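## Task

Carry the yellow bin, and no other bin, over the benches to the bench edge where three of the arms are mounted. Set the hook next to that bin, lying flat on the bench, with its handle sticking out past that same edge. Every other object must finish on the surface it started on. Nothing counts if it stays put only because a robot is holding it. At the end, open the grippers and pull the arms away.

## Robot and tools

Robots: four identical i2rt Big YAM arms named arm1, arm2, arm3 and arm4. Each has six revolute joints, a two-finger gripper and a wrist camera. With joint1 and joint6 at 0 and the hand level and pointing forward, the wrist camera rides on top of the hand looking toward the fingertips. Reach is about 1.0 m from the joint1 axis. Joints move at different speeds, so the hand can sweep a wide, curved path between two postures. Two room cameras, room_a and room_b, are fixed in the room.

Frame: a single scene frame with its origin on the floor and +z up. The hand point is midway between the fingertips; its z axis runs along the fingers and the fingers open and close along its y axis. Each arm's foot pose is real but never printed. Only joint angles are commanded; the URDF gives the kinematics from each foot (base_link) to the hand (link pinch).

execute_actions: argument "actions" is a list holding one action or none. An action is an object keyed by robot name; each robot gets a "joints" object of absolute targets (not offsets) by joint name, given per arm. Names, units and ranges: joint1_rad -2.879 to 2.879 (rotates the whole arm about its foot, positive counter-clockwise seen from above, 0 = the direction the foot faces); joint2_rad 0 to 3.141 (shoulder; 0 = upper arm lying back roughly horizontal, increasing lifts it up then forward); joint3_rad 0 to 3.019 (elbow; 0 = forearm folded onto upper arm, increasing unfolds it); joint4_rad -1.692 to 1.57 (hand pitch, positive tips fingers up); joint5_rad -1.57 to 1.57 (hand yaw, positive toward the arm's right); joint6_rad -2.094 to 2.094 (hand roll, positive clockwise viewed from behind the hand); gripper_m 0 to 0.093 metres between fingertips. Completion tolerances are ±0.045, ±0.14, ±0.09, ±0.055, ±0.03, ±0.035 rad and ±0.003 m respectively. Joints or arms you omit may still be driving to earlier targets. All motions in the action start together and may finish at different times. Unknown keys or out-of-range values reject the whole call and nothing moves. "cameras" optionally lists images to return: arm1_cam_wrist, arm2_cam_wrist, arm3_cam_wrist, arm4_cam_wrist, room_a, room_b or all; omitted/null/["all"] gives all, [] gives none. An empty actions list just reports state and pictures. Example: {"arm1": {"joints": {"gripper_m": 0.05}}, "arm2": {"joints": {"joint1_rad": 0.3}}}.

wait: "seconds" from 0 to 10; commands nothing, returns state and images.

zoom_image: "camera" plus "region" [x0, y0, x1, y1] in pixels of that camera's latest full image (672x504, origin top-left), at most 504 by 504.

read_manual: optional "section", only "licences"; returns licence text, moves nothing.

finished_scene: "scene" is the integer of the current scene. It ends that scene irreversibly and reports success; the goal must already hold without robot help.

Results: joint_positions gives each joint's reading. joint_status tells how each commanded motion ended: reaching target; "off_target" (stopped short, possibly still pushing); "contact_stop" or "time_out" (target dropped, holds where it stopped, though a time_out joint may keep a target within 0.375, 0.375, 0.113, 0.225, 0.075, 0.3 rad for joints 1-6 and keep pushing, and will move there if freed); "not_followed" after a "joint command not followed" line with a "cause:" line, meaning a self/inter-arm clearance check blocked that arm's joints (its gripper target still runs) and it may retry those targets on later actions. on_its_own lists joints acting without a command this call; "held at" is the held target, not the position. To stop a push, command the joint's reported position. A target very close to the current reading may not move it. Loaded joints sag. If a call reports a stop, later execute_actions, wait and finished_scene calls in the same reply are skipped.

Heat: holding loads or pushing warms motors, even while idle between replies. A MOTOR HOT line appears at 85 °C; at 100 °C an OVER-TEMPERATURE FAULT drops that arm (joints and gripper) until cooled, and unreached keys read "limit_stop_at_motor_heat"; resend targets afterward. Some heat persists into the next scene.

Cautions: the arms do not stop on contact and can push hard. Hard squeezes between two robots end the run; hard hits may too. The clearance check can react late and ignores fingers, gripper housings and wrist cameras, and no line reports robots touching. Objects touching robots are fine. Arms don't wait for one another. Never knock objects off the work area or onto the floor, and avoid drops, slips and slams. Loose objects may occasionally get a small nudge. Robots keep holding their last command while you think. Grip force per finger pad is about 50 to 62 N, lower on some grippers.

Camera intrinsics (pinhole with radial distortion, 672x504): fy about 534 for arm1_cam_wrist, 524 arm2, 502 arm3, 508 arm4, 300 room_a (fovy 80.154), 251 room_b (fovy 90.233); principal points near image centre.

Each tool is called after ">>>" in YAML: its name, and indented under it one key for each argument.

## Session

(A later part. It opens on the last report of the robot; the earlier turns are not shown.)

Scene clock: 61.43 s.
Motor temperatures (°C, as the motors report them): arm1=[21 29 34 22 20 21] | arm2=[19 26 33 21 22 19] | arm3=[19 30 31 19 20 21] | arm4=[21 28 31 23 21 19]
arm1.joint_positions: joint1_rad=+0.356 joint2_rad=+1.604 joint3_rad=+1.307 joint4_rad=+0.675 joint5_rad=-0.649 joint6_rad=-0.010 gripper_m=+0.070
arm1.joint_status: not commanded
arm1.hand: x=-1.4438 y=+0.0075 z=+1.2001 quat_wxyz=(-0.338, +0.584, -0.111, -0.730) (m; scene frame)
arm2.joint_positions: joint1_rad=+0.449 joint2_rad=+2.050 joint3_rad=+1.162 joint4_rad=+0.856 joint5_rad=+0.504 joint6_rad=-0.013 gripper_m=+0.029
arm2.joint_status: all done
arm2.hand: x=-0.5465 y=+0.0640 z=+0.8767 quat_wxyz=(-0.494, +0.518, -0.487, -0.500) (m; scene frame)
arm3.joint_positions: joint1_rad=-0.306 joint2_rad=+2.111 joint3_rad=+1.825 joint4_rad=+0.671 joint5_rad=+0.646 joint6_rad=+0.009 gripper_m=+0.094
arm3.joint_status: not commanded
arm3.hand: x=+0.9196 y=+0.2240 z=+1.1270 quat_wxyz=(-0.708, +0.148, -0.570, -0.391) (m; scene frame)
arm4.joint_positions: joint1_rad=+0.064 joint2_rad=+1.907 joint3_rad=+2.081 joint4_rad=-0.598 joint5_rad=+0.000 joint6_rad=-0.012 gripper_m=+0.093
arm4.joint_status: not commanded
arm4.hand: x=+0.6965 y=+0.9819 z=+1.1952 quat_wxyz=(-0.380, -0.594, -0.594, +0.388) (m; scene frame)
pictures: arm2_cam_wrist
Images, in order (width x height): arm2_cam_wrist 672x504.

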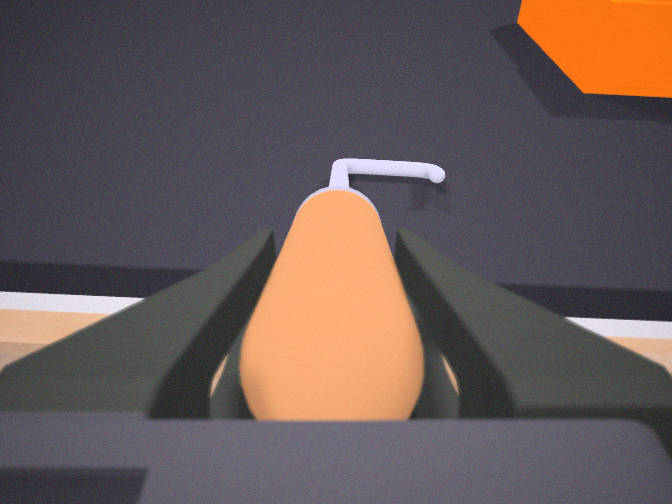

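>>> execute_actions:
  actions:
    - {"arm2":{"joints":{"joint1_rad":-0.5,"joint5_rad":-0.2}}}
  cameras: ["arm2_cam_wrist"]

>>> execute_actions:
  actions:
    - {"arm2":{"joints":{"joint1_rad":-0.81,"joint2_rad":2.38,"joint3_rad":1.8,"joint4_rad":0.7,"joint5_rad":-0.72}}}
  cameras: []

>>> execute_actions:
  actions:
    - {"arm2":{"joints":{"joint2_rad":2.6,"joint3_rad":2.09,"joint4_rad":0.58}}}
  cameras: ["arm2_cam_wrist"]

Scene clock: 65.77 s.
Motor temperatures (°C, as the motors report them): arm1=[21 29 34 22 20 21] | arm2=[19 26 32 21 22 19] | arm3=[19 30 31 19 20 21] | arm4=[21 28 31 23 21 19]
arm1.joint_positions: joint1_rad=+0.356 joint2_rad=+1.604 joint3_rad=+1.307 joint4_rad=+0.675 joint5_rad=-0.649 joint6_rad=-0.010 gripper_m=+0.070
arm1.joint_status: not commanded
arm1.hand: x=-1.4438 y=+0.0075 z=+1.2001 quat_wxyz=(-0.338, +0.584, -0.111, -0.730) (m; scene frame)
arm2.joint_positions: joint1_rad=-0.509 joint2_rad=+2.050 joint3_rad=+1.162 joint4_rad=+0.858 joint5_rad=-0.193 joint6_rad=-0.008 gripper_m=+0.029
arm2.joint_status: all done
arm2.hand: x=+0.0242 y=+0.0919 z=+0.8742 quat_wxyz=(-0.547, +0.442, -0.558, -0.439) (m; scene frame)
arm3.joint_positions: joint1_rad=-0.306 joint2_rad=+2.111 joint3_rad=+1.825 joint4_rad=+0.671 joint5_rad=+0.646 joint6_rad=+0.009 gripper_m=+0.094
arm3.joint_status: not commanded
arm3.hand: x=+0.9196 y=+0.2240 z=+1.1270 quat_wxyz=(-0.708, +0.148, -0.570, -0.391) (m; scene frame)
arm4.joint_positions: joint1_rad=+0.064 joint2_rad=+1.907 joint3_rad=+2.081 joint4_rad=-0.598 joint5_rad=+0.000 joint6_rad=-0.012 gripper_m=+0.093
arm4.joint_status: not commanded
arm4.hand: x=+0.6965 y=+0.9819 z=+1.1952 quat_wxyz=(-0.380, -0.594, -0.594, +0.388) (m; scene frame)
pictures: arm2_cam_wrist
Images, in order (width x height): arm2_cam_wrist 672x504.

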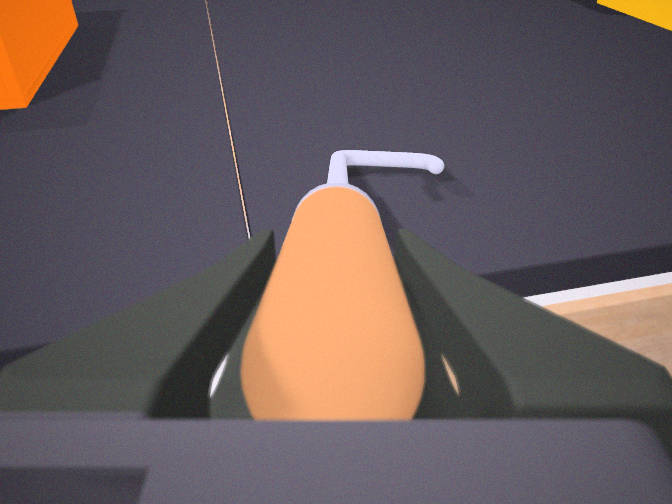

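Scene clock: 67.40 s.
Motor temperatures (°C, as the motors report them): arm1=[21 29 34 22 20 21] | arm2=[19 26 32 21 22 19] | arm3=[19 30 32 19 20 21] | arm4=[21 28 32 23 21 19]
arm1.joint_positions: joint1_rad=+0.356 joint2_rad=+1.604 joint3_rad=+1.307 joint4_rad=+0.675 joint5_rad=-0.649 joint6_rad=-0.010 gripper_m=+0.070
arm1.joint_status: not commanded
arm1.hand: x=-1.4438 y=+0.0075 z=+1.2001 quat_wxyz=(-0.338, +0.584, -0.111, -0.730) (m; scene frame)
arm2.joint_positions: joint1_rad=-0.807 joint2_rad=+2.416 joint3_rad=+1.746 joint4_rad=+0.695 joint5_rad=-0.719 joint6_rad=-0.008 gripper_m=+0.029
arm2.joint_status: all done
arm2.hand: x=+0.2281 y=+0.1200 z=+0.8409 quat_wxyz=(-0.513, +0.497, -0.485, -0.505) (m; scene frame)
arm3.joint_positions: joint1_rad=-0.306 joint2_rad=+2.111 joint3_rad=+1.825 joint4_rad=+0.671 joint5_rad=+0.646 joint6_rad=+0.009 gripper_m=+0.094
arm3.joint_status: not commanded
arm3.hand: x=+0.9196 y=+0.2240 z=+1.1270 quat_wxyz=(-0.708, +0.148, -0.570, -0.391) (m; scene frame)
arm4.joint_positions: joint1_rad=+0.064 joint2_rad=+1.907 joint3_rad=+2.081 joint4_rad=-0.598 joint5_rad=+0.000 joint6_rad=-0.012 gripper_m=+0.093
arm4.joint_status: not commanded
arm4.hand: x=+0.6965 y=+0.9819 z=+1.1952 quat_wxyz=(-0.380, -0.594, -0.594, +0.388) (m; scene frame)
pictures: none
No camera images: the call's "cameras" was empty. Leave "cameras" out to get every camera's image.

Scene clock: 68.63 s.
Motor temperatures (°C, as the motors report them): arm1=[21 29 34 22 20 21] | arm2=[19 26 32 21 22 19] | arm3=[19 30 32 19 20 21] | arm4=[21 28 32 23 21 19]
arm1.joint_positions: joint1_rad=+0.356 joint2_rad=+1.604 joint3_rad=+1.307 joint4_rad=+0.675 joint5_rad=-0.649 joint6_rad=-0.010 gripper_m=+0.070
arm1.joint_status: not commanded
arm1.hand: x=-1.4438 y=+0.0075 z=+1.2001 quat_wxyz=(-0.338, +0.584, -0.111, -0.730) (m; scene frame)
arm2.joint_positions: joint1_rad=-0.807 joint2_rad=+2.604 joint3_rad=+2.030 joint4_rad=+0.589 joint5_rad=-0.723 joint6_rad=-0.008 gripper_m=+0.029
arm2.joint_status: all done
arm2.hand: x=+0.2620 y=+0.1607 z=+0.8044 quat_wxyz=(-0.508, +0.498, -0.488, -0.506) (m; scene frame)
arm3.joint_positions: joint1_rad=-0.306 joint2_rad=+2.111 joint3_rad=+1.825 joint4_rad=+0.671 joint5_rad=+0.646 joint6_rad=+0.009 gripper_m=+0.094
arm3.joint_status: not commanded
arm3.hand: x=+0.9196 y=+0.2240 z=+1.1270 quat_wxyz=(-0.708, +0.148, -0.570, -0.391) (m; scene frame)
arm4.joint_positions: joint1_rad=+0.064 joint2_rad=+1.907 joint3_rad=+2.081 joint4_rad=-0.598 joint5_rad=+0.000 joint6_rad=-0.012 gripper_m=+0.093
arm4.joint_status: not commanded
arm4.hand: x=+0.6965 y=+0.9819 z=+1.1952 quat_wxyz=(-0.380, -0.594, -0.594, +0.388) (m; scene frame)
pictures: arm2_cam_wrist
Images, in order (width x height): arm2_cam_wrist 672x504.

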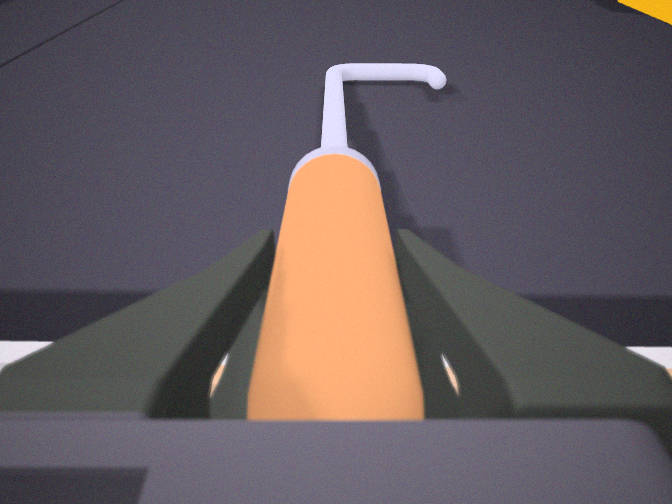

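>>> execute_actions:
  actions:
    - {"arm2":{"joints":{"joint2_rad":2.645,"joint3_rad":2.04}}}
  cameras: []

>>> execute_actions:
  actions:
    - {"arm2":{"joints":{"gripper_m":0.07}}}
  cameras: []

>>> execute_actions:
  actions:
    - {"arm2":{"joints":{"joint2_rad":2.48}},"arm3":{"joints":{"joint1_rad":-0.1}}}
  cameras: []

>>> execute_actions:
  actions:
    - {"arm2":{"joints":{"joint1_rad":0.0,"joint2_rad":2.35}},"arm3":{"joints":{"joint1_rad":0.478,"joint2_rad":2.15}}}
  cameras: []

>>> execute_actions:
  actions:
    - {"arm2":{"joints":{"joint2_rad":1.6,"joint3_rad":1.4}},"arm3":{"joints":{"joint2_rad":2.46}}}
  cameras: ["arm3_cam_wrist"]

Scene clock: 72.43 s.
Motor temperatures (°C, as the motors report them): arm1=[21 29 34 22 20 21] | arm2=[19 26 33 21 22 19] | arm3=[19 30 32 19 20 21] | arm4=[21 28 32 23 21 19]
arm1.joint_positions: joint1_rad=+0.356 joint2_rad=+1.604 joint3_rad=+1.307 joint4_rad=+0.675 joint5_rad=-0.649 joint6_rad=-0.010 gripper_m=+0.070
arm1.joint_status: not commanded
arm1.hand: x=-1.4438 y=+0.0075 z=+1.2001 quat_wxyz=(-0.338, +0.584, -0.111, -0.730) (m; scene frame)
arm2.joint_positions: joint1_rad=-0.807 joint2_rad=+2.626 joint3_rad=+2.030 joint4_rad=+0.591 joint5_rad=-0.722 joint6_rad=-0.008 gripper_m=+0.029
arm2.joint_status: all done
arm2.hand: x=+0.2611 y=+0.1597 z=+0.7855 quat_wxyz=(-0.502, +0.498, -0.495, -0.505) (m; scene frame)
arm3.joint_positions: joint1_rad=-0.306 joint2_rad=+2.111 joint3_rad=+1.825 joint4_rad=+0.671 joint5_rad=+0.646 joint6_rad=+0.009 gripper_m=+0.094
arm3.joint_status: not commanded
arm3.hand: x=+0.9196 y=+0.2240 z=+1.1270 quat_wxyz=(-0.708, +0.148, -0.570, -0.391) (m; scene frame)
arm4.joint_positions: joint1_rad=+0.064 joint2_rad=+1.907 joint3_rad=+2.081 joint4_rad=-0.598 joint5_rad=+0.000 joint6_rad=-0.012 gripper_m=+0.093
arm4.joint_status: not commanded
arm4.hand: x=+0.6965 y=+0.9819 z=+1.1952 quat_wxyz=(-0.380, -0.594, -0.594, +0.388) (m; scene frame)
pictures: none
No camera images: the call's "cameras" was empty. Leave "cameras" out to get every camera's image.

Scene clock: 73.10 s.
Motor temperatures (°C, as the motors report them): arm1=[21 29 34 22 20 21] | arm2=[19 26 33 21 22 19] | arm3=[19 30 32 19 20 21] | arm4=[21 28 32 23 21 19]
arm1.joint_positions: joint1_rad=+0.356 joint2_rad=+1.604 joint3_rad=+1.307 joint4_rad=+0.675 joint5_rad=-0.649 joint6_rad=-0.010 gripper_m=+0.070
arm1.joint_status: not commanded
arm1.hand: x=-1.4438 y=+0.0075 z=+1.2001 quat_wxyz=(-0.338, +0.584, -0.111, -0.730) (m; scene frame)
arm2.joint_positions: joint1_rad=-0.807 joint2_rad=+2.627 joint3_rad=+2.030 joint4_rad=+0.591 joint5_rad=-0.722 joint6_rad=-0.008 gripper_m=+0.070
arm2.joint_status: all done
arm2.hand: x=+0.2610 y=+0.1597 z=+0.7845 quat_wxyz=(-0.501, +0.498, -0.496, -0.505) (m; scene frame)
arm3.joint_positions: joint1_rad=-0.306 joint2_rad=+2.111 joint3_rad=+1.825 joint4_rad=+0.671 joint5_rad=+0.646 joint6_rad=+0.009 gripper_m=+0.094
arm3.joint_status: not commanded
arm3.hand: x=+0.9196 y=+0.2240 z=+1.1270 quat_wxyz=(-0.708, +0.148, -0.570, -0.391) (m; scene frame)
arm4.joint_positions: joint1_rad=+0.064 joint2_rad=+1.907 joint3_rad=+2.081 joint4_rad=-0.598 joint5_rad=+0.000 joint6_rad=-0.012 gripper_m=+0.093
arm4.joint_status: not commanded
arm4.hand: x=+0.6965 y=+0.9819 z=+1.1952 quat_wxyz=(-0.380, -0.594, -0.594, +0.388) (m; scene frame)
pictures: none
No camera images: the call's "cameras" was empty. Leave "cameras" out to get every camera's image.

Scene clock: 74.83 s.
Motor temperatures (°C, as the motors report them): arm1=[21 29 34 22 20 21] | arm2=[19 26 33 21 22 19] | arm3=[19 30 32 19 20 21] | arm4=[21 28 32 23 21 19]
arm1.joint_positions: joint1_rad=+0.356 joint2_rad=+1.604 joint3_rad=+1.307 joint4_rad=+0.675 joint5_rad=-0.649 joint6_rad=-0.010 gripper_m=+0.070
arm1.joint_status: not commanded
arm1.hand: x=-1.4438 y=+0.0075 z=+1.2001 quat_wxyz=(-0.338, +0.584, -0.111, -0.730) (m; scene frame)
arm2.joint_positions: joint1_rad=-0.807 joint2_rad=+2.467 joint3_rad=+2.030 joint4_rad=+0.588 joint5_rad=-0.722 joint6_rad=-0.008 gripper_m=+0.070
arm2.joint_status: all done
arm2.hand: x=+0.2636 y=+0.1596 z=+0.9254 quat_wxyz=(-0.555, +0.492, -0.439, -0.506) (m; scene frame)
arm3.joint_positions: joint1_rad=-0.105 joint2_rad=+2.111 joint3_rad=+1.825 joint4_rad=+0.671 joint5_rad=+0.649 joint6_rad=+0.008 gripper_m=+0.094
arm3.joint_status: all done
arm3.hand: x=+0.7526 y=+0.2493 z=+1.1263 quat_wxyz=(-0.666, +0.205, -0.552, -0.458) (m; scene frame)
arm4.joint_positions: joint1_rad=+0.064 joint2_rad=+1.907 joint3_rad=+2.081 joint4_rad=-0.598 joint5_rad=+0.000 joint6_rad=-0.012 gripper_m=+0.093
arm4.joint_status: not commanded
arm4.hand: x=+0.6965 y=+0.9819 z=+1.1952 quat_wxyz=(-0.380, -0.594, -0.594, +0.388) (m; scene frame)
pictures: none
No camera images: the call's "cameras" was empty. Leave "cameras" out to get every camera's image.

Scene clock: 77.03 s.
Motor temperatures (°C, as the motors report them): arm1=[21 29 34 22 20 21] | arm2=[19 26 33 21 22 19] | arm3=[19 30 32 19 20 21] | arm4=[21 28 32 23 21 19]
arm1.joint_positions: joint1_rad=+0.356 joint2_rad=+1.604 joint3_rad=+1.307 joint4_rad=+0.675 joint5_rad=-0.649 joint6_rad=-0.010 gripper_m=+0.070
arm1.joint_status: not commanded
arm1.hand: x=-1.4438 y=+0.0075 z=+1.2001 quat_wxyz=(-0.338, +0.584, -0.111, -0.730) (m; scene frame)
arm2.joint_positions: joint1_rad=+0.002 joint2_rad=+2.357 joint3_rad=+2.030 joint4_rad=+0.588 joint5_rad=-0.720 joint6_rad=-0.008 gripper_m=+0.070
arm2.joint_status: all done
arm2.hand: x=-0.4419 y=+0.2808 z=+1.0280 quat_wxyz=(-0.348, +0.606, -0.170, -0.695) (m; scene frame)
arm3.joint_positions: joint1_rad=+0.482 joint2_rad=+2.134 joint3_rad=+1.825 joint4_rad=+0.671 joint5_rad=+0.648 joint6_rad=+0.007 gripper_m=+0.094
arm3.joint_status: all done
arm3.hand: x=+0.2752 y=+0.1368 z=+1.1050 quat_wxyz=(-0.506, +0.367, -0.471, -0.623) (m; scene frame)
arm4.joint_positions: joint1_rad=+0.064 joint2_rad=+1.907 joint3_rad=+2.081 joint4_rad=-0.598 joint5_rad=+0.000 joint6_rad=-0.012 gripper_m=+0.093
arm4.joint_status: not commanded
arm4.hand: x=+0.6965 y=+0.9819 z=+1.1952 quat_wxyz=(-0.380, -0.594, -0.594, +0.388) (m; scene frame)
pictures: none
No camera images: the call's "cameras" was empty. Leave "cameras" out to get every camera's image.

Scene clock: 78.70 s.
Motor temperatures (°C, as the motors report them): arm1=[21 29 34 22 20 21] | arm2=[19 26 32 21 22 19] | arm3=[19 30 32 19 20 21] | arm4=[21 28 32 23 21 19]
arm1.joint_positions: joint1_rad=+0.356 joint2_rad=+1.604 joint3_rad=+1.307 joint4_rad=+0.675 joint5_rad=-0.649 joint6_rad=-0.010 gripper_m=+0.070
arm1.joint_status: not commanded
arm1.hand: x=-1.4438 y=+0.0075 z=+1.2001 quat_wxyz=(-0.338, +0.584, -0.111, -0.730) (m; scene frame)
arm2.joint_positions: joint1_rad=+0.002 joint2_rad=+1.596 joint3_rad=+1.399 joint4_rad=+0.586 joint5_rad=-0.719 joint6_rad=-0.008 gripper_m=+0.070
arm2.joint_status: all done
arm2.hand: x=-0.4188 y=+0.0443 z=+1.2536 quat_wxyz=(-0.385, +0.578, -0.128, -0.708) (m; scene frame)
arm3.joint_positions: joint1_rad=+0.482 joint2_rad=+2.477 joint3_rad=+1.825 joint4_rad=+0.686 joint5_rad=+0.648 joint6_rad=+0.007 gripper_m=+0.094
arm3.joint_status: all done
arm3.hand: x=+0.2558 y=+0.1650 z=+0.8182 quat_wxyz=(-0.499, +0.489, -0.495, -0.517) (m; scene frame)
arm4.joint_positions: joint1_rad=+0.064 joint2_rad=+1.907 joint3_rad=+2.081 joint4_rad=-0.598 joint5_rad=+0.000 joint6_rad=-0.012 gripper_m=+0.093
arm4.joint_status: not commanded
arm4.hand: x=+0.6965 y=+0.9819 z=+1.1952 quat_wxyz=(-0.380, -0.594, -0.594, +0.388) (m; scene frame)
pictures: arm3_cam_wrist
Images, in order (width x height): arm3_cam_wrist 672x504.

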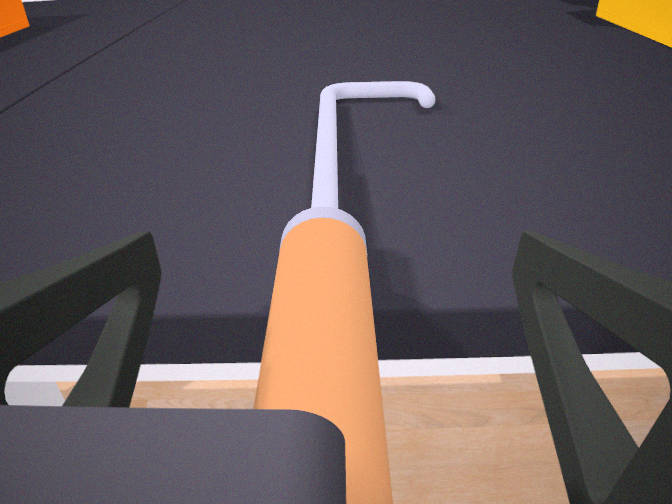

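>>> execute_actions:
  actions:
    - {"arm3":{"joints":{"joint2_rad":2.53,"gripper_m":0.055}}}
  cameras: ["arm3_cam_wrist"]

Scene clock: 80.87 s.
Motor temperatures (°C, as the motors report them): arm1=[21 29 34 22 20 21] | arm2=[19 26 32 21 22 19] | arm3=[19 30 31 19 20 21] | arm4=[21 28 32 23 21 19]
arm1.joint_positions: joint1_rad=+0.356 joint2_rad=+1.604 joint3_rad=+1.307 joint4_rad=+0.675 joint5_rad=-0.649 joint6_rad=-0.010 gripper_m=+0.070
arm1.joint_status: not commanded
arm1.hand: x=-1.4438 y=+0.0075 z=+1.2001 quat_wxyz=(-0.338, +0.584, -0.111, -0.730) (m; scene frame)
arm2.joint_positions: joint1_rad=+0.002 joint2_rad=+1.596 joint3_rad=+1.399 joint4_rad=+0.586 joint5_rad=-0.719 joint6_rad=-0.008 gripper_m=+0.070
arm2.joint_status: not commanded
arm2.hand: x=-0.4188 y=+0.0443 z=+1.2536 quat_wxyz=(-0.385, +0.578, -0.128, -0.708) (m; scene frame)
arm3.joint_positions: joint1_rad=+0.482 joint2_rad=+2.506 joint3_rad=+1.825 joint4_rad=+0.686 joint5_rad=+0.648 joint6_rad=+0.007 gripper_m=+0.055
arm3.joint_status: all done
arm3.hand: x=+0.2569 y=+0.1638 z=+0.7928 quat_wxyz=(-0.498, +0.499, -0.496, -0.506) (m; scene frame)
arm4.joint_positions: joint1_rad=+0.064 joint2_rad=+1.907 joint3_rad=+2.081 joint4_rad=-0.598 joint5_rad=+0.000 joint6_rad=-0.012 gripper_m=+0.093
arm4.joint_status: not commanded
arm4.hand: x=+0.6965 y=+0.9819 z=+1.1952 quat_wxyz=(-0.380, -0.594, -0.594, +0.388) (m; scene frame)
pictures: arm3_cam_wrist
Images, in order (width x height): arm3_cam_wrist 672x504.

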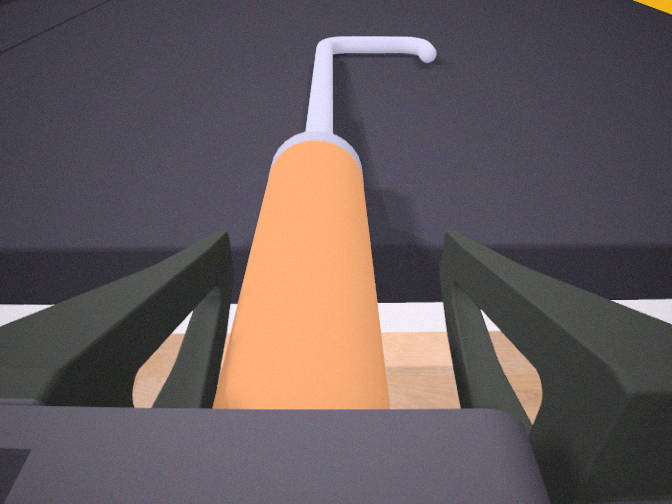

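>>> execute_actions:
  actions:
    - {"arm3":{"joints":{"joint4_rad":0.65,"gripper_m":0}}}
  cameras: []

>>> execute_actions:
  actions:
    - {"arm3":{"joints":{"joint2_rad":2.425,"joint4_rad":0.62,"joint6_rad":0.8}}}
  cameras: []

>>> execute_actions:
  actions:
    - {"arm3":{"joints":{"joint2_rad":2.36,"joint6_rad":1.57}}}
  cameras: ["arm3_cam_wrist"]

>>> execute_actions:
  actions:
    - {"arm3":{"joints":{"joint1_rad":0.2,"joint2_rad":2.1,"joint3_rad":1.64,"joint5_rad":0.36}}}
  cameras: ["arm3_cam_wrist"]

Scene clock: 84.53 s.
Motor temperatures (°C, as the motors report them): arm1=[21 28 34 22 20 21] | arm2=[19 25 32 21 22 19] | arm3=[19 30 31 19 20 21] | arm4=[21 28 32 23 21 19]
arm1.joint_positions: joint1_rad=+0.356 joint2_rad=+1.604 joint3_rad=+1.307 joint4_rad=+0.675 joint5_rad=-0.649 joint6_rad=-0.010 gripper_m=+0.070
arm1.joint_status: not commanded
arm1.hand: x=-1.4438 y=+0.0075 z=+1.2001 quat_wxyz=(-0.338, +0.584, -0.111, -0.730) (m; scene frame)
arm2.joint_positions: joint1_rad=+0.002 joint2_rad=+1.596 joint3_rad=+1.399 joint4_rad=+0.586 joint5_rad=-0.719 joint6_rad=-0.008 gripper_m=+0.070
arm2.joint_status: not commanded
arm2.hand: x=-0.4188 y=+0.0443 z=+1.2536 quat_wxyz=(-0.385, +0.578, -0.128, -0.708) (m; scene frame)
arm3.joint_positions: joint1_rad=+0.482 joint2_rad=+2.506 joint3_rad=+1.825 joint4_rad=+0.681 joint5_rad=+0.646 joint6_rad=+0.006 gripper_m=+0.029
arm3.joint_status: gripper_m off_target (ended at +0.029, target +0.000); the others done
arm3.hand: x=+0.2565 y=+0.1638 z=+0.7916 quat_wxyz=(-0.497, +0.502, -0.496, -0.505) (m; scene frame)
arm4.joint_positions: joint1_rad=+0.064 joint2_rad=+1.907 joint3_rad=+2.081 joint4_rad=-0.598 joint5_rad=+0.000 joint6_rad=-0.012 gripper_m=+0.093
arm4.joint_status: not commanded
arm4.hand: x=+0.6965 y=+0.9819 z=+1.1952 quat_wxyz=(-0.380, -0.594, -0.594, +0.388) (m; scene frame)
pictures: none
No camera images: the call's "cameras" was empty. Leave "cameras" out to get every camera's image.

Scene clock: 86.27 s.
Motor temperatures (°C, as the motors report them): arm1=[21 28 34 22 20 21] | arm2=[19 25 32 21 22 19] | arm3=[19 31 31 19 20 21] | arm4=[21 28 32 23 21 19]
arm1.joint_positions: joint1_rad=+0.356 joint2_rad=+1.604 joint3_rad=+1.307 joint4_rad=+0.675 joint5_rad=-0.649 joint6_rad=-0.010 gripper_m=+0.070
arm1.joint_status: not commanded
arm1.hand: x=-1.4438 y=+0.0075 z=+1.2001 quat_wxyz=(-0.338, +0.584, -0.111, -0.730) (m; scene frame)
arm2.joint_positions: joint1_rad=+0.002 joint2_rad=+1.596 joint3_rad=+1.399 joint4_rad=+0.586 joint5_rad=-0.719 joint6_rad=-0.008 gripper_m=+0.070
arm2.joint_status: not commanded
arm2.hand: x=-0.4188 y=+0.0443 z=+1.2536 quat_wxyz=(-0.385, +0.578, -0.128, -0.708) (m; scene frame)
arm3.joint_positions: joint1_rad=+0.480 joint2_rad=+2.463 joint3_rad=+1.825 joint4_rad=+0.631 joint5_rad=+0.654 joint6_rad=+0.774 gripper_m=+0.029
arm3.joint_status: all done
arm3.hand: x=+0.2580 y=+0.1666 z=+0.8181 quat_wxyz=(-0.276, +0.278, -0.650, -0.651) (m; scene frame)
arm4.joint_positions: joint1_rad=+0.064 joint2_rad=+1.907 joint3_rad=+2.081 joint4_rad=-0.598 joint5_rad=+0.000 joint6_rad=-0.012 gripper_m=+0.093
arm4.joint_status: not commanded
arm4.hand: x=+0.6965 y=+0.9819 z=+1.1952 quat_wxyz=(-0.380, -0.594, -0.594, +0.388) (m; scene frame)
pictures: none
No camera images: the call's "cameras" was empty. Leave "cameras" out to get every camera's image.

Scene clock: 88.00 s.
Motor temperatures (°C, as the motors report them): arm1=[21 28 34 22 20 21] | arm2=[19 25 32 21 22 19] | arm3=[19 31 31 19 20 21] | arm4=[21 28 32 23 21 19]
arm1.joint_positions: joint1_rad=+0.356 joint2_rad=+1.604 joint3_rad=+1.307 joint4_rad=+0.675 joint5_rad=-0.649 joint6_rad=-0.010 gripper_m=+0.070
arm1.joint_status: not commanded
arm1.hand: x=-1.4438 y=+0.0075 z=+1.2001 quat_wxyz=(-0.338, +0.584, -0.111, -0.730) (m; scene frame)
arm2.joint_positions: joint1_rad=+0.002 joint2_rad=+1.596 joint3_rad=+1.399 joint4_rad=+0.586 joint5_rad=-0.719 joint6_rad=-0.008 gripper_m=+0.070
arm2.joint_status: not commanded
arm2.hand: x=-0.4188 y=+0.0443 z=+1.2536 quat_wxyz=(-0.385, +0.578, -0.128, -0.708) (m; scene frame)
arm3.joint_positions: joint1_rad=+0.478 joint2_rad=+2.419 joint3_rad=+1.825 joint4_rad=+0.618 joint5_rad=+0.652 joint6_rad=+1.557 gripper_m=+0.029
arm3.joint_status: all done
arm3.hand: x=+0.2583 y=+0.1682 z=+0.8535 quat_wxyz=(+0.000, +0.002, -0.698, -0.716) (m; scene frame)
arm4.joint_positions: joint1_rad=+0.064 joint2_rad=+1.907 joint3_rad=+2.081 joint4_rad=-0.598 joint5_rad=+0.000 joint6_rad=-0.012 gripper_m=+0.093
arm4.joint_status: not commanded
arm4.hand: x=+0.6965 y=+0.9819 z=+1.1952 quat_wxyz=(-0.380, -0.594, -0.594, +0.388) (m; scene frame)
pictures: arm3_cam_wrist
Images, in order (width x height): arm3_cam_wrist 672x504.

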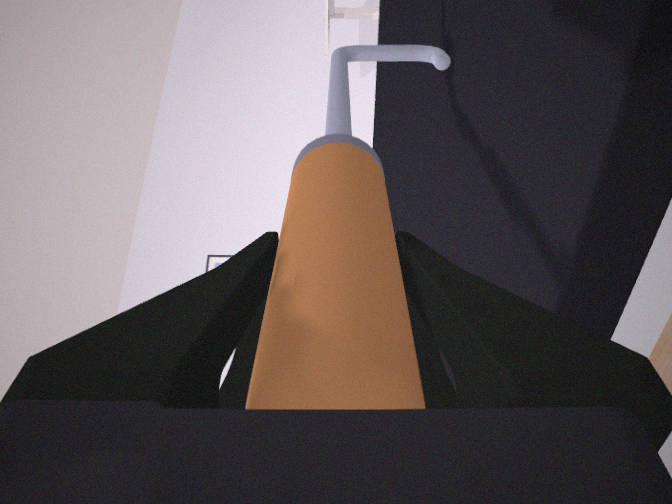

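Scene clock: 90.03 s.
Motor temperatures (°C, as the motors report them): arm1=[21 28 34 22 20 21] | arm2=[19 25 32 21 22 19] | arm3=[19 31 31 19 20 21] | arm4=[21 28 32 23 21 19]
arm1.joint_positions: joint1_rad=+0.356 joint2_rad=+1.604 joint3_rad=+1.307 joint4_rad=+0.675 joint5_rad=-0.649 joint6_rad=-0.010 gripper_m=+0.070
arm1.joint_status: not commanded
arm1.hand: x=-1.4438 y=+0.0075 z=+1.2001 quat_wxyz=(-0.338, +0.584, -0.111, -0.730) (m; scene frame)
arm2.joint_positions: joint1_rad=+0.002 joint2_rad=+1.596 joint3_rad=+1.399 joint4_rad=+0.586 joint5_rad=-0.719 joint6_rad=-0.008 gripper_m=+0.070
arm2.joint_status: not commanded
arm2.hand: x=-0.4188 y=+0.0443 z=+1.2536 quat_wxyz=(-0.385, +0.578, -0.128, -0.708) (m; scene frame)
arm3.joint_positions: joint1_rad=+0.197 joint2_rad=+2.126 joint3_rad=+1.625 joint4_rad=+0.605 joint5_rad=+0.359 joint6_rad=+1.558 gripper_m=+0.029
arm3.joint_status: all done
arm3.hand: x=+0.4564 y=+0.2192 z=+0.9909 quat_wxyz=(+0.013, -0.002, -0.670, -0.743) (m; scene frame)
arm4.joint_positions: joint1_rad=+0.064 joint2_rad=+1.907 joint3_rad=+2.081 joint4_rad=-0.598 joint5_rad=+0.000 joint6_rad=-0.012 gripper_m=+0.093
arm4.joint_status: not commanded
arm4.hand: x=+0.6965 y=+0.9819 z=+1.1952 quat_wxyz=(-0.380, -0.594, -0.594, +0.388) (m; scene frame)
pictures: arm3_cam_wrist
Images, in order (width x height): arm3_cam_wrist 672x504.

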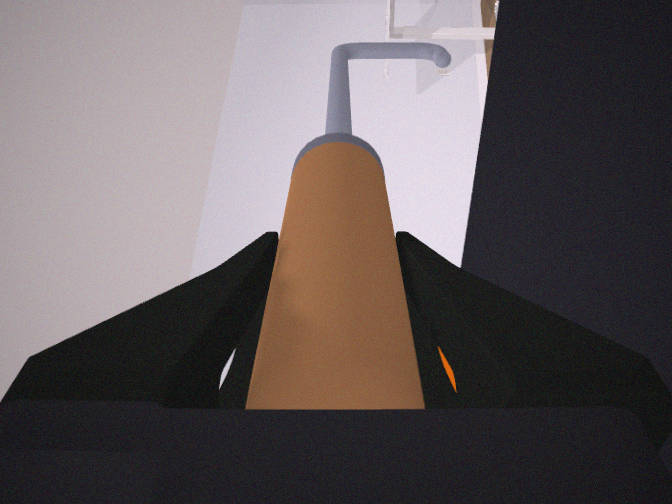

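>>> execute_actions:
  actions:
    - {"arm3":{"joints":{"joint1_rad":-0.165,"joint5_rad":0.0}}}
  cameras: ["arm3_cam_wrist","arm4_cam_wrist"]

Scene clock: 93.97 s.
Motor temperatures (°C, as the motors report them): arm1=[21 28 34 21 20 21] | arm2=[19 24 32 21 22 19] | arm3=[19 31 31 19 20 21] | arm4=[21 28 32 23 21 19]
arm1.joint_positions: joint1_rad=+0.356 joint2_rad=+1.604 joint3_rad=+1.307 joint4_rad=+0.675 joint5_rad=-0.649 joint6_rad=-0.010 gripper_m=+0.070
arm1.joint_status: not commanded
arm1.hand: x=-1.4438 y=+0.0075 z=+1.2001 quat_wxyz=(-0.338, +0.584, -0.111, -0.730) (m; scene frame)
arm2.joint_positions: joint1_rad=+0.002 joint2_rad=+1.596 joint3_rad=+1.399 joint4_rad=+0.586 joint5_rad=-0.719 joint6_rad=-0.008 gripper_m=+0.070
arm2.joint_status: not commanded
arm2.hand: x=-0.4188 y=+0.0443 z=+1.2536 quat_wxyz=(-0.385, +0.578, -0.128, -0.708) (m; scene frame)
arm3.joint_positions: joint1_rad=-0.171 joint2_rad=+2.126 joint3_rad=+1.625 joint4_rad=+0.605 joint5_rad=-0.001 joint6_rad=+1.558 gripper_m=+0.029
arm3.joint_status: all done
arm3.hand: x=+0.7045 y=+0.2665 z=+0.9933 quat_wxyz=(-0.003, +0.008, -0.667, -0.745) (m; scene frame)
arm4.joint_positions: joint1_rad=+0.064 joint2_rad=+1.907 joint3_rad=+2.081 joint4_rad=-0.598 joint5_rad=+0.000 joint6_rad=-0.012 gripper_m=+0.093
arm4.joint_status: not commanded
arm4.hand: x=+0.6965 y=+0.9819 z=+1.1952 quat_wxyz=(-0.380, -0.594, -0.594, +0.388) (m; scene frame)
pictures: arm3_cam_wrist, arm4_cam_wrist
Images, in order (width x height): arm3_cam_wrist 672x504, arm4_cam_wrist 672x504.

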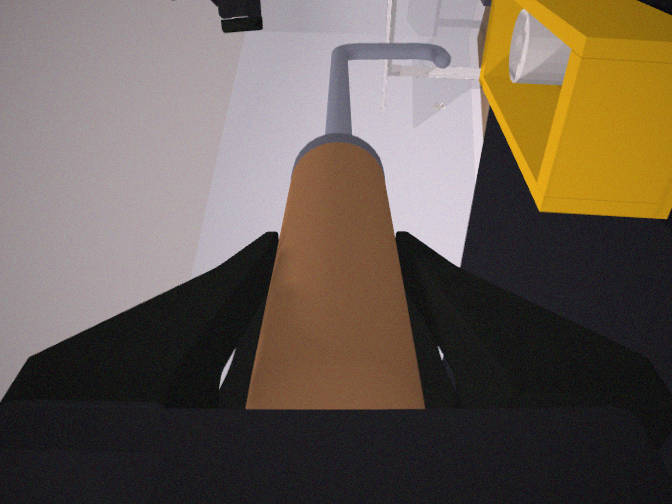

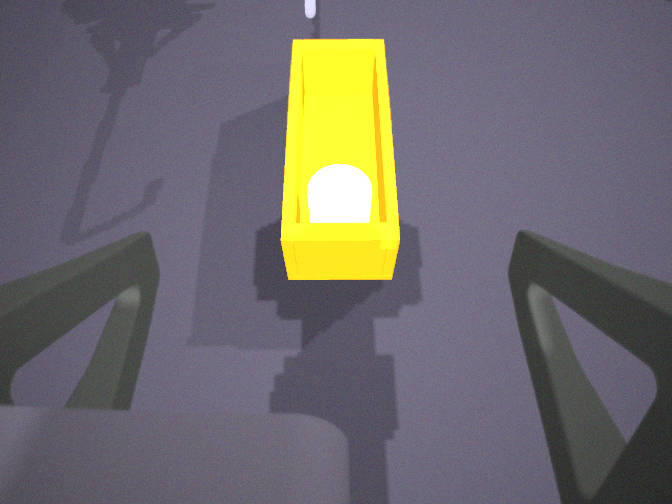

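>>> execute_actions:
  actions:
    - {"arm3":{"joints":{"joint2_rad":2.215,"joint5_rad":-0.065}}}
  cameras: ["arm3_cam_wrist","arm4_cam_wrist"]

Scene clock: 97.63 s.
Motor temperatures (°C, as the motors report them): arm1=[21 28 34 21 20 21] | arm2=[19 24 32 21 22 19] | arm3=[19 31 31 19 20 21] | arm4=[21 29 32 23 21 19]
arm1.joint_positions: joint1_rad=+0.356 joint2_rad=+1.604 joint3_rad=+1.307 joint4_rad=+0.675 joint5_rad=-0.649 joint6_rad=-0.010 gripper_m=+0.070
arm1.joint_status: not commanded
arm1.hand: x=-1.4438 y=+0.0075 z=+1.2001 quat_wxyz=(-0.338, +0.584, -0.111, -0.730) (m; scene frame)
arm2.joint_positions: joint1_rad=+0.002 joint2_rad=+1.596 joint3_rad=+1.399 joint4_rad=+0.586 joint5_rad=-0.719 joint6_rad=-0.008 gripper_m=+0.070
arm2.joint_status: not commanded
arm2.hand: x=-0.4188 y=+0.0443 z=+1.2536 quat_wxyz=(-0.385, +0.578, -0.128, -0.708) (m; scene frame)
arm3.joint_positions: joint1_rad=-0.166 joint2_rad=+2.251 joint3_rad=+1.620 joint4_rad=+0.604 joint5_rad=-0.065 joint6_rad=+1.562 gripper_m=+0.029
arm3.joint_status: all done
arm3.hand: x=+0.6898 y=+0.2748 z=+0.8847 quat_wxyz=(+0.023, +0.031, -0.714, -0.699) (m; scene frame)
arm4.joint_positions: joint1_rad=+0.064 joint2_rad=+1.907 joint3_rad=+2.081 joint4_rad=-0.598 joint5_rad=+0.000 joint6_rad=-0.012 gripper_m=+0.093
arm4.joint_status: not commanded
arm4.hand: x=+0.6965 y=+0.9819 z=+1.1952 quat_wxyz=(-0.380, -0.594, -0.594, +0.388) (m; scene frame)
pictures: arm3_cam_wrist, arm4_cam_wrist
Images, in order (width x height): arm3_cam_wrist 672x504, arm4_cam_wrist 672x504.

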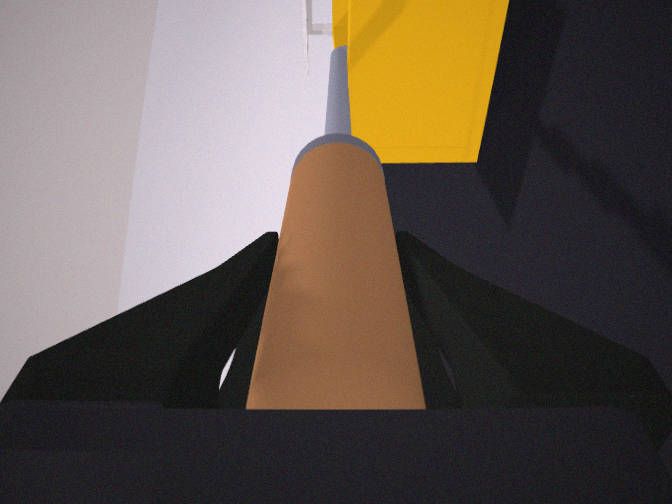

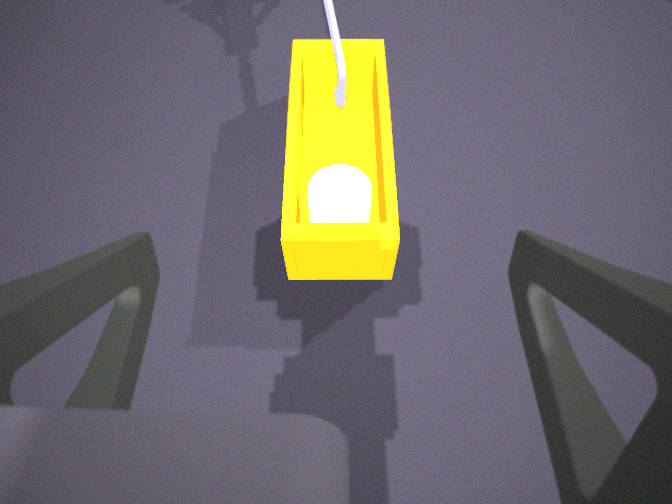

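>>> execute_actions:
  actions:
    - {"arm3":{"joints":{"joint2_rad":2.03,"joint3_rad":1.30,"joint4_rad":0.75}},"arm4":{"joints":{"joint2_rad":1.7,"joint4_rad":-0.5}}}
  cameras: []

>>> execute_actions:
  actions:
    - {"arm3":{"joints":{"joint2_rad":1.89,"joint3_rad":1.03,"joint4_rad":0.85}}}
  cameras: ["arm3_cam_wrist"]

>>> execute_actions:
  actions:
    - {"arm3":{"joints":{"joint2_rad":1.745,"joint3_rad":0.78,"joint4_rad":0.94}}}
  cameras: ["arm3_cam_wrist"]

>>> execute_actions:
  actions:
    - {"arm3":{"joints":{"joint2_rad":1.665,"joint3_rad":0.665,"joint4_rad":0.98}}}
  cameras: ["arm3_cam_wrist","room_b"]

Scene clock: 102.70 s.
Motor temperatures (°C, as the motors report them): arm1=[21 28 34 21 20 21] | arm2=[19 24 32 21 22 19] | arm3=[19 32 31 19 20 21] | arm4=[21 28 32 23 21 19]
arm1.joint_positions: joint1_rad=+0.356 joint2_rad=+1.604 joint3_rad=+1.307 joint4_rad=+0.675 joint5_rad=-0.649 joint6_rad=-0.010 gripper_m=+0.070
arm1.joint_status: not commanded
arm1.hand: x=-1.4438 y=+0.0075 z=+1.2001 quat_wxyz=(-0.338, +0.584, -0.111, -0.730) (m; scene frame)
arm2.joint_positions: joint1_rad=+0.002 joint2_rad=+1.596 joint3_rad=+1.399 joint4_rad=+0.586 joint5_rad=-0.719 joint6_rad=-0.008 gripper_m=+0.070
arm2.joint_status: not commanded
arm2.hand: x=-0.4188 y=+0.0443 z=+1.2536 quat_wxyz=(-0.385, +0.578, -0.128, -0.708) (m; scene frame)
arm3.joint_positions: joint1_rad=-0.166 joint2_rad=+2.069 joint3_rad=+1.305 joint4_rad=+0.705 joint5_rad=-0.065 joint6_rad=+1.562 gripper_m=+0.029
arm3.joint_status: all done
arm3.hand: x=+0.6908 y=+0.1914 z=+0.8854 quat_wxyz=(+0.023, +0.031, -0.725, -0.687) (m; scene frame)
arm4.joint_positions: joint1_rad=+0.064 joint2_rad=+1.692 joint3_rad=+2.090 joint4_rad=-0.503 joint5_rad=+0.000 joint6_rad=-0.012 gripper_m=+0.093
arm4.joint_status: all done
arm4.hand: x=+0.6971 y=+1.0615 z=+1.3853 quat_wxyz=(-0.468, -0.526, -0.525, +0.478) (m; scene frame)
pictures: none
No camera images: the call's "cameras" was empty. Leave "cameras" out to get every camera's image.

Scene clock: 103.63 s.
Motor temperatures (°C, as the motors report them): arm1=[21 28 34 21 20 21] | arm2=[19 24 32 21 22 19] | arm3=[19 32 31 19 20 21] | arm4=[21 28 32 23 21 19]
arm1.joint_positions: joint1_rad=+0.356 joint2_rad=+1.604 joint3_rad=+1.307 joint4_rad=+0.675 joint5_rad=-0.649 joint6_rad=-0.010 gripper_m=+0.070
arm1.joint_status: not commanded
arm1.hand: x=-1.4438 y=+0.0075 z=+1.2001 quat_wxyz=(-0.338, +0.584, -0.111, -0.730) (m; scene frame)
arm2.joint_positions: joint1_rad=+0.002 joint2_rad=+1.596 joint3_rad=+1.399 joint4_rad=+0.586 joint5_rad=-0.719 joint6_rad=-0.008 gripper_m=+0.070
arm2.joint_status: not commanded
arm2.hand: x=-0.4188 y=+0.0443 z=+1.2536 quat_wxyz=(-0.385, +0.578, -0.128, -0.708) (m; scene frame)
arm3.joint_positions: joint1_rad=-0.166 joint2_rad=+1.918 joint3_rad=+1.037 joint4_rad=+0.810 joint5_rad=-0.065 joint6_rad=+1.562 gripper_m=+0.029
arm3.joint_status: all done
arm3.hand: x=+0.6917 y=+0.1107 z=+0.8847 quat_wxyz=(+0.023, +0.031, -0.729, -0.683) (m; scene frame)
arm4.joint_positions: joint1_rad=+0.064 joint2_rad=+1.692 joint3_rad=+2.090 joint4_rad=-0.503 joint5_rad=+0.000 joint6_rad=-0.012 gripper_m=+0.093
arm4.joint_status: not commanded
arm4.hand: x=+0.6971 y=+1.0615 z=+1.3853 quat_wxyz=(-0.468, -0.526, -0.525, +0.478) (m; scene frame)
pictures: arm3_cam_wrist
Images, in order (width x height): arm3_cam_wrist 672x504.

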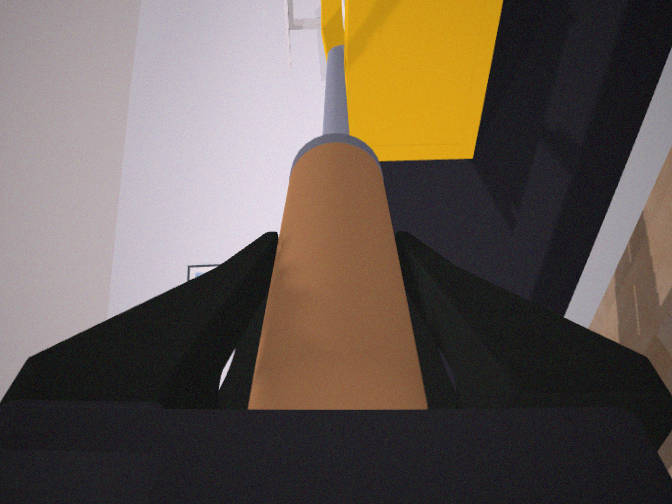

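Scene clock: 104.53 s.
Motor temperatures (°C, as the motors report them): arm1=[21 28 34 21 20 21] | arm2=[19 24 32 21 22 19] | arm3=[19 31 31 19 20 21] | arm4=[21 28 32 23 21 19]
arm1.joint_positions: joint1_rad=+0.356 joint2_rad=+1.604 joint3_rad=+1.307 joint4_rad=+0.675 joint5_rad=-0.649 joint6_rad=-0.010 gripper_m=+0.070
arm1.joint_status: not commanded
arm1.hand: x=-1.4438 y=+0.0075 z=+1.2001 quat_wxyz=(-0.338, +0.584, -0.111, -0.730) (m; scene frame)
arm2.joint_positions: joint1_rad=+0.002 joint2_rad=+1.596 joint3_rad=+1.399 joint4_rad=+0.586 joint5_rad=-0.719 joint6_rad=-0.008 gripper_m=+0.070
arm2.joint_status: not commanded
arm2.hand: x=-0.4188 y=+0.0443 z=+1.2536 quat_wxyz=(-0.385, +0.578, -0.128, -0.708) (m; scene frame)
arm3.joint_positions: joint1_rad=-0.166 joint2_rad=+1.767 joint3_rad=+0.786 joint4_rad=+0.901 joint5_rad=-0.065 joint6_rad=+1.562 gripper_m=+0.029
arm3.joint_status: all done
arm3.hand: x=+0.6926 y=+0.0276 z=+0.8844 quat_wxyz=(+0.023, +0.031, -0.733, -0.680) (m; scene frame)
arm4.joint_positions: joint1_rad=+0.064 joint2_rad=+1.692 joint3_rad=+2.090 joint4_rad=-0.503 joint5_rad=+0.000 joint6_rad=-0.012 gripper_m=+0.093
arm4.joint_status: not commanded
arm4.hand: x=+0.6971 y=+1.0615 z=+1.3853 quat_wxyz=(-0.468, -0.526, -0.525, +0.478) (m; scene frame)
pictures: arm3_cam_wrist
Images, in order (width x height): arm3_cam_wrist 672x504.

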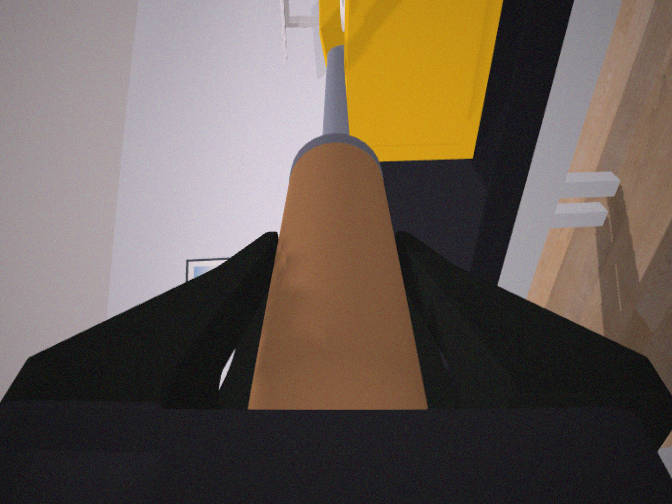

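Scene clock: 105.27 s.
Motor temperatures (°C, as the motors report them): arm1=[21 28 34 21 20 21] | arm2=[19 24 32 21 22 19] | arm3=[19 31 31 19 20 21] | arm4=[21 28 32 23 21 19]
arm1.joint_positions: joint1_rad=+0.356 joint2_rad=+1.604 joint3_rad=+1.307 joint4_rad=+0.675 joint5_rad=-0.649 joint6_rad=-0.010 gripper_m=+0.070
arm1.joint_status: not commanded
arm1.hand: x=-1.4438 y=+0.0075 z=+1.2001 quat_wxyz=(-0.338, +0.584, -0.111, -0.730) (m; scene frame)
arm2.joint_positions: joint1_rad=+0.002 joint2_rad=+1.596 joint3_rad=+1.399 joint4_rad=+0.586 joint5_rad=-0.719 joint6_rad=-0.008 gripper_m=+0.070
arm2.joint_status: not commanded
arm2.hand: x=-0.4188 y=+0.0443 z=+1.2536 quat_wxyz=(-0.385, +0.578, -0.128, -0.708) (m; scene frame)
arm3.joint_positions: joint1_rad=-0.166 joint2_rad=+1.687 joint3_rad=+0.665 joint4_rad=+0.937 joint5_rad=-0.065 joint6_rad=+1.562 gripper_m=+0.029
arm3.joint_status: all done
arm3.hand: x=+0.6931 y=-0.0146 z=+0.8846 quat_wxyz=(+0.023, +0.031, -0.734, -0.678) (m; scene frame)
arm4.joint_positions: joint1_rad=+0.064 joint2_rad=+1.692 joint3_rad=+2.090 joint4_rad=-0.503 joint5_rad=+0.000 joint6_rad=-0.012 gripper_m=+0.093
arm4.joint_status: not commanded
arm4.hand: x=+0.6971 y=+1.0615 z=+1.3853 quat_wxyz=(-0.468, -0.526, -0.525, +0.478) (m; scene frame)
pictures: arm3_cam_wrist, room_b
Images, in order (width x height): arm3_cam_wrist 672x504, room_b 672x504.

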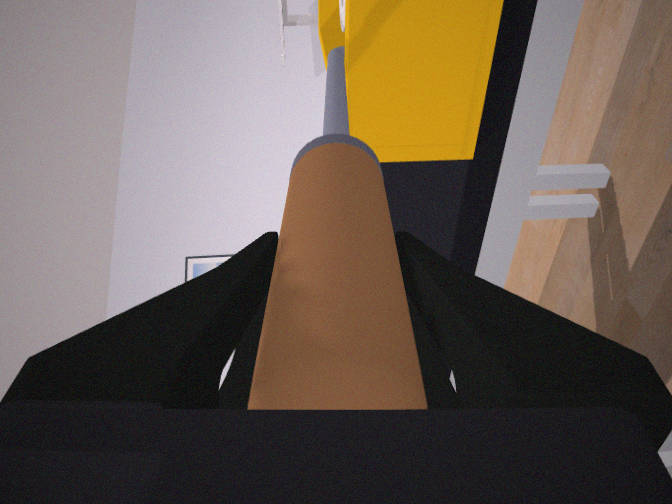

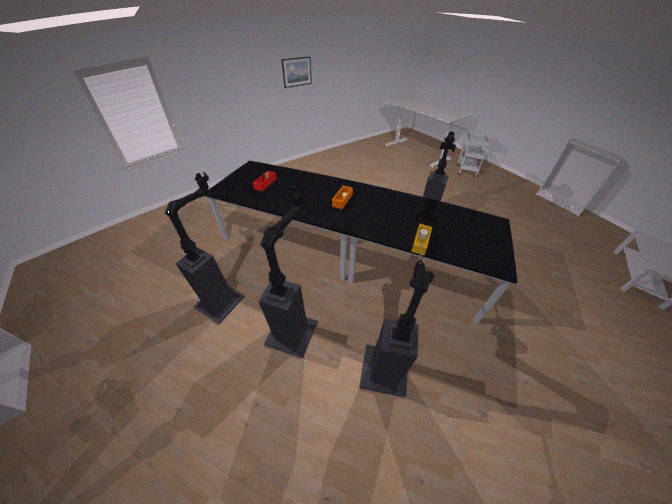

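>>> execute_actions:
  actions:
    - {"arm3":{"joints":{"joint3_rad":0.9}}}
  cameras: []

>>> execute_actions:
  actions:
    - {"arm3":{"joints":{"joint1_rad":0.226,"joint5_rad":0.15,"joint2_rad":1.8,"joint3_rad":1.12}}}
  cameras: []

>>> execute_actions:
  actions:
    - {"arm3":{"joints":{"joint2_rad":2.19,"joint3_rad":1.4,"joint5_rad":0.4,"joint6_rad":0.75}}}
  cameras: ["arm3_cam_wrist"]

>>> execute_actions:
  actions:
    - {"arm3":{"joints":{"joint2_rad":2.26,"joint6_rad":0.0}}}
  cameras: ["arm3_cam_wrist"]

Scene clock: 111.07 s.
Motor temperatures (°C, as the motors report them): arm1=[21 28 34 21 20 21] | arm2=[19 24 32 21 22 19] | arm3=[19 30 30 19 20 21] | arm4=[21 28 32 23 21 19]
arm1.joint_positions: joint1_rad=+0.356 joint2_rad=+1.604 joint3_rad=+1.307 joint4_rad=+0.675 joint5_rad=-0.649 joint6_rad=-0.010 gripper_m=+0.070
arm1.joint_status: not commanded
arm1.hand: x=-1.4438 y=+0.0075 z=+1.2001 quat_wxyz=(-0.338, +0.584, -0.111, -0.730) (m; scene frame)
arm2.joint_positions: joint1_rad=+0.002 joint2_rad=+1.596 joint3_rad=+1.399 joint4_rad=+0.586 joint5_rad=-0.719 joint6_rad=-0.008 gripper_m=+0.070
arm2.joint_status: not commanded
arm2.hand: x=-0.4188 y=+0.0443 z=+1.2536 quat_wxyz=(-0.385, +0.578, -0.128, -0.708) (m; scene frame)
arm3.joint_positions: joint1_rad=-0.166 joint2_rad=+1.688 joint3_rad=+0.849 joint4_rad=+0.937 joint5_rad=-0.065 joint6_rad=+1.562 gripper_m=+0.029
arm3.joint_status: all done
arm3.hand: x=+0.6921 y=+0.0410 z=+0.9712 quat_wxyz=(+0.022, +0.032, -0.669, -0.742) (m; scene frame)
arm4.joint_positions: joint1_rad=+0.064 joint2_rad=+1.692 joint3_rad=+2.090 joint4_rad=-0.503 joint5_rad=+0.000 joint6_rad=-0.012 gripper_m=+0.093
arm4.joint_status: not commanded
arm4.hand: x=+0.6971 y=+1.0615 z=+1.3853 quat_wxyz=(-0.468, -0.526, -0.525, +0.478) (m; scene frame)
pictures: none
No camera images: the call's "cameras" was empty. Leave "cameras" out to get every camera's image.

Scene clock: 112.83 s.
Motor temperatures (°C, as the motors report them): arm1=[21 28 34 21 20 21] | arm2=[19 24 32 21 22 19] | arm3=[19 30 31 19 20 21] | arm4=[21 28 32 23 21 19]
arm1.joint_positions: joint1_rad=+0.356 joint2_rad=+1.604 joint3_rad=+1.307 joint4_rad=+0.675 joint5_rad=-0.649 joint6_rad=-0.010 gripper_m=+0.070
arm1.joint_status: not commanded
arm1.hand: x=-1.4438 y=+0.0075 z=+1.2001 quat_wxyz=(-0.338, +0.584, -0.111, -0.730) (m; scene frame)
arm2.joint_positions: joint1_rad=+0.002 joint2_rad=+1.596 joint3_rad=+1.399 joint4_rad=+0.586 joint5_rad=-0.719 joint6_rad=-0.008 gripper_m=+0.070
arm2.joint_status: not commanded
arm2.hand: x=-0.4188 y=+0.0443 z=+1.2536 quat_wxyz=(-0.385, +0.578, -0.128, -0.708) (m; scene frame)
arm3.joint_positions: joint1_rad=+0.222 joint2_rad=+1.834 joint3_rad=+1.048 joint4_rad=+0.937 joint5_rad=+0.153 joint6_rad=+1.562 gripper_m=+0.029
arm3.joint_status: all done
arm3.hand: x=+0.4638 y=+0.0605 z=+0.9768 quat_wxyz=(+0.096, +0.077, -0.647, -0.753) (m; scene frame)
arm4.joint_positions: joint1_rad=+0.064 joint2_rad=+1.692 joint3_rad=+2.090 joint4_rad=-0.503 joint5_rad=+0.000 joint6_rad=-0.012 gripper_m=+0.093
arm4.joint_status: not commanded
arm4.hand: x=+0.6971 y=+1.0615 z=+1.3853 quat_wxyz=(-0.468, -0.526, -0.525, +0.478) (m; scene frame)
pictures: none
No camera images: the call's "cameras" was empty. Leave "cameras" out to get every camera's image.

Scene clock: 114.60 s.
Motor temperatures (°C, as the motors report them): arm1=[21 28 34 21 20 21] | arm2=[19 24 32 21 22 19] | arm3=[19 30 31 19 20 21] | arm4=[21 28 32 23 21 19]
arm1.joint_positions: joint1_rad=+0.356 joint2_rad=+1.604 joint3_rad=+1.307 joint4_rad=+0.675 joint5_rad=-0.649 joint6_rad=-0.010 gripper_m=+0.070
arm1.joint_status: not commanded
arm1.hand: x=-1.4438 y=+0.0075 z=+1.2001 quat_wxyz=(-0.338, +0.584, -0.111, -0.730) (m; scene frame)
arm2.joint_positions: joint1_rad=+0.002 joint2_rad=+1.596 joint3_rad=+1.399 joint4_rad=+0.586 joint5_rad=-0.719 joint6_rad=-0.008 gripper_m=+0.070
arm2.joint_status: not commanded
arm2.hand: x=-0.4188 y=+0.0443 z=+1.2536 quat_wxyz=(-0.385, +0.578, -0.128, -0.708) (m; scene frame)
arm3.joint_positions: joint1_rad=+0.229 joint2_rad=+2.230 joint3_rad=+1.338 joint4_rad=+0.944 joint5_rad=+0.397 joint6_rad=+0.759 gripper_m=+0.029
arm3.joint_status: all done
arm3.hand: x=+0.4641 y=+0.1511 z=+0.8353 quat_wxyz=(-0.278, +0.270, -0.633, -0.670) (m; scene frame)
arm4.joint_positions: joint1_rad=+0.064 joint2_rad=+1.692 joint3_rad=+2.090 joint4_rad=-0.503 joint5_rad=+0.000 joint6_rad=-0.012 gripper_m=+0.093
arm4.joint_status: not commanded
arm4.hand: x=+0.6971 y=+1.0615 z=+1.3853 quat_wxyz=(-0.468, -0.526, -0.525, +0.478) (m; scene frame)
pictures: arm3_cam_wrist
Images, in order (width x height): arm3_cam_wrist 672x504.

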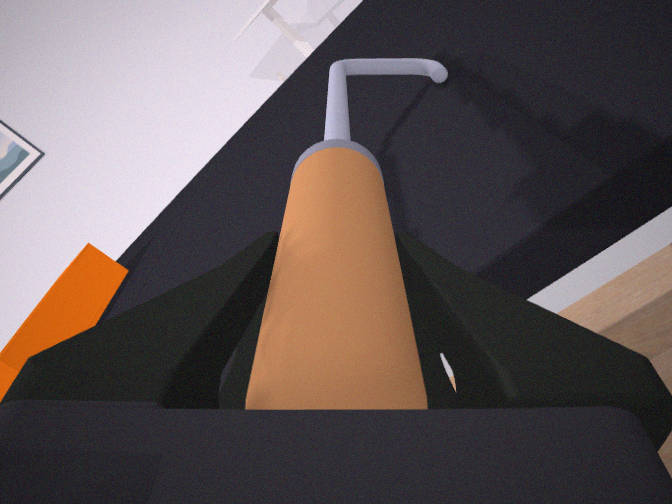

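Scene clock: 116.30 s.
Motor temperatures (°C, as the motors report them): arm1=[21 28 34 21 20 21] | arm2=[19 24 32 21 22 19] | arm3=[19 30 32 19 20 21] | arm4=[21 28 32 23 21 19]
arm1.joint_positions: joint1_rad=+0.356 joint2_rad=+1.604 joint3_rad=+1.307 joint4_rad=+0.675 joint5_rad=-0.649 joint6_rad=-0.010 gripper_m=+0.070
arm1.joint_status: not commanded
arm1.hand: x=-1.4438 y=+0.0075 z=+1.2001 quat_wxyz=(-0.338, +0.584, -0.111, -0.730) (m; scene frame)
arm2.joint_positions: joint1_rad=+0.002 joint2_rad=+1.596 joint3_rad=+1.399 joint4_rad=+0.586 joint5_rad=-0.719 joint6_rad=-0.008 gripper_m=+0.070
arm2.joint_status: not commanded
arm2.hand: x=-0.4188 y=+0.0443 z=+1.2536 quat_wxyz=(-0.385, +0.578, -0.128, -0.708) (m; scene frame)
arm3.joint_positions: joint1_rad=+0.229 joint2_rad=+2.264 joint3_rad=+1.339 joint4_rad=+0.944 joint5_rad=+0.397 joint6_rad=+0.011 gripper_m=+0.029
arm3.joint_status: all done
arm3.hand: x=+0.4646 y=+0.1502 z=+0.8103 quat_wxyz=(-0.500, +0.493, -0.496, -0.511) (m; scene frame)
arm4.joint_positions: joint1_rad=+0.064 joint2_rad=+1.692 joint3_rad=+2.090 joint4_rad=-0.503 joint5_rad=+0.000 joint6_rad=-0.012 gripper_m=+0.093
arm4.joint_status: not commanded
arm4.hand: x=+0.6971 y=+1.0615 z=+1.3853 quat_wxyz=(-0.468, -0.526, -0.525, +0.478) (m; scene frame)
pictures: arm3_cam_wrist
Images, in order (width x height): arm3_cam_wrist 672x504.

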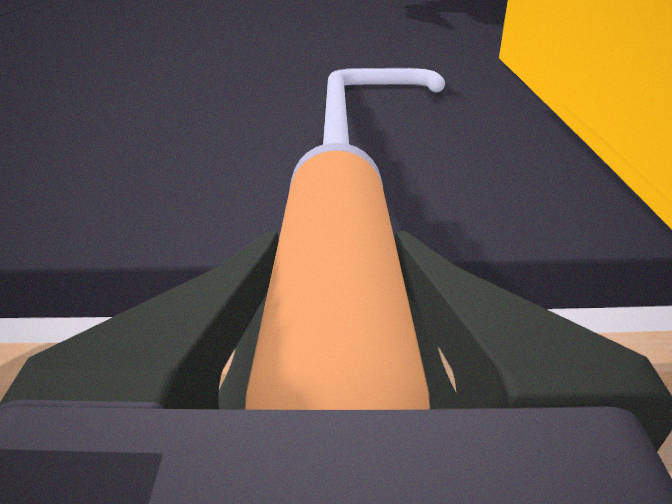

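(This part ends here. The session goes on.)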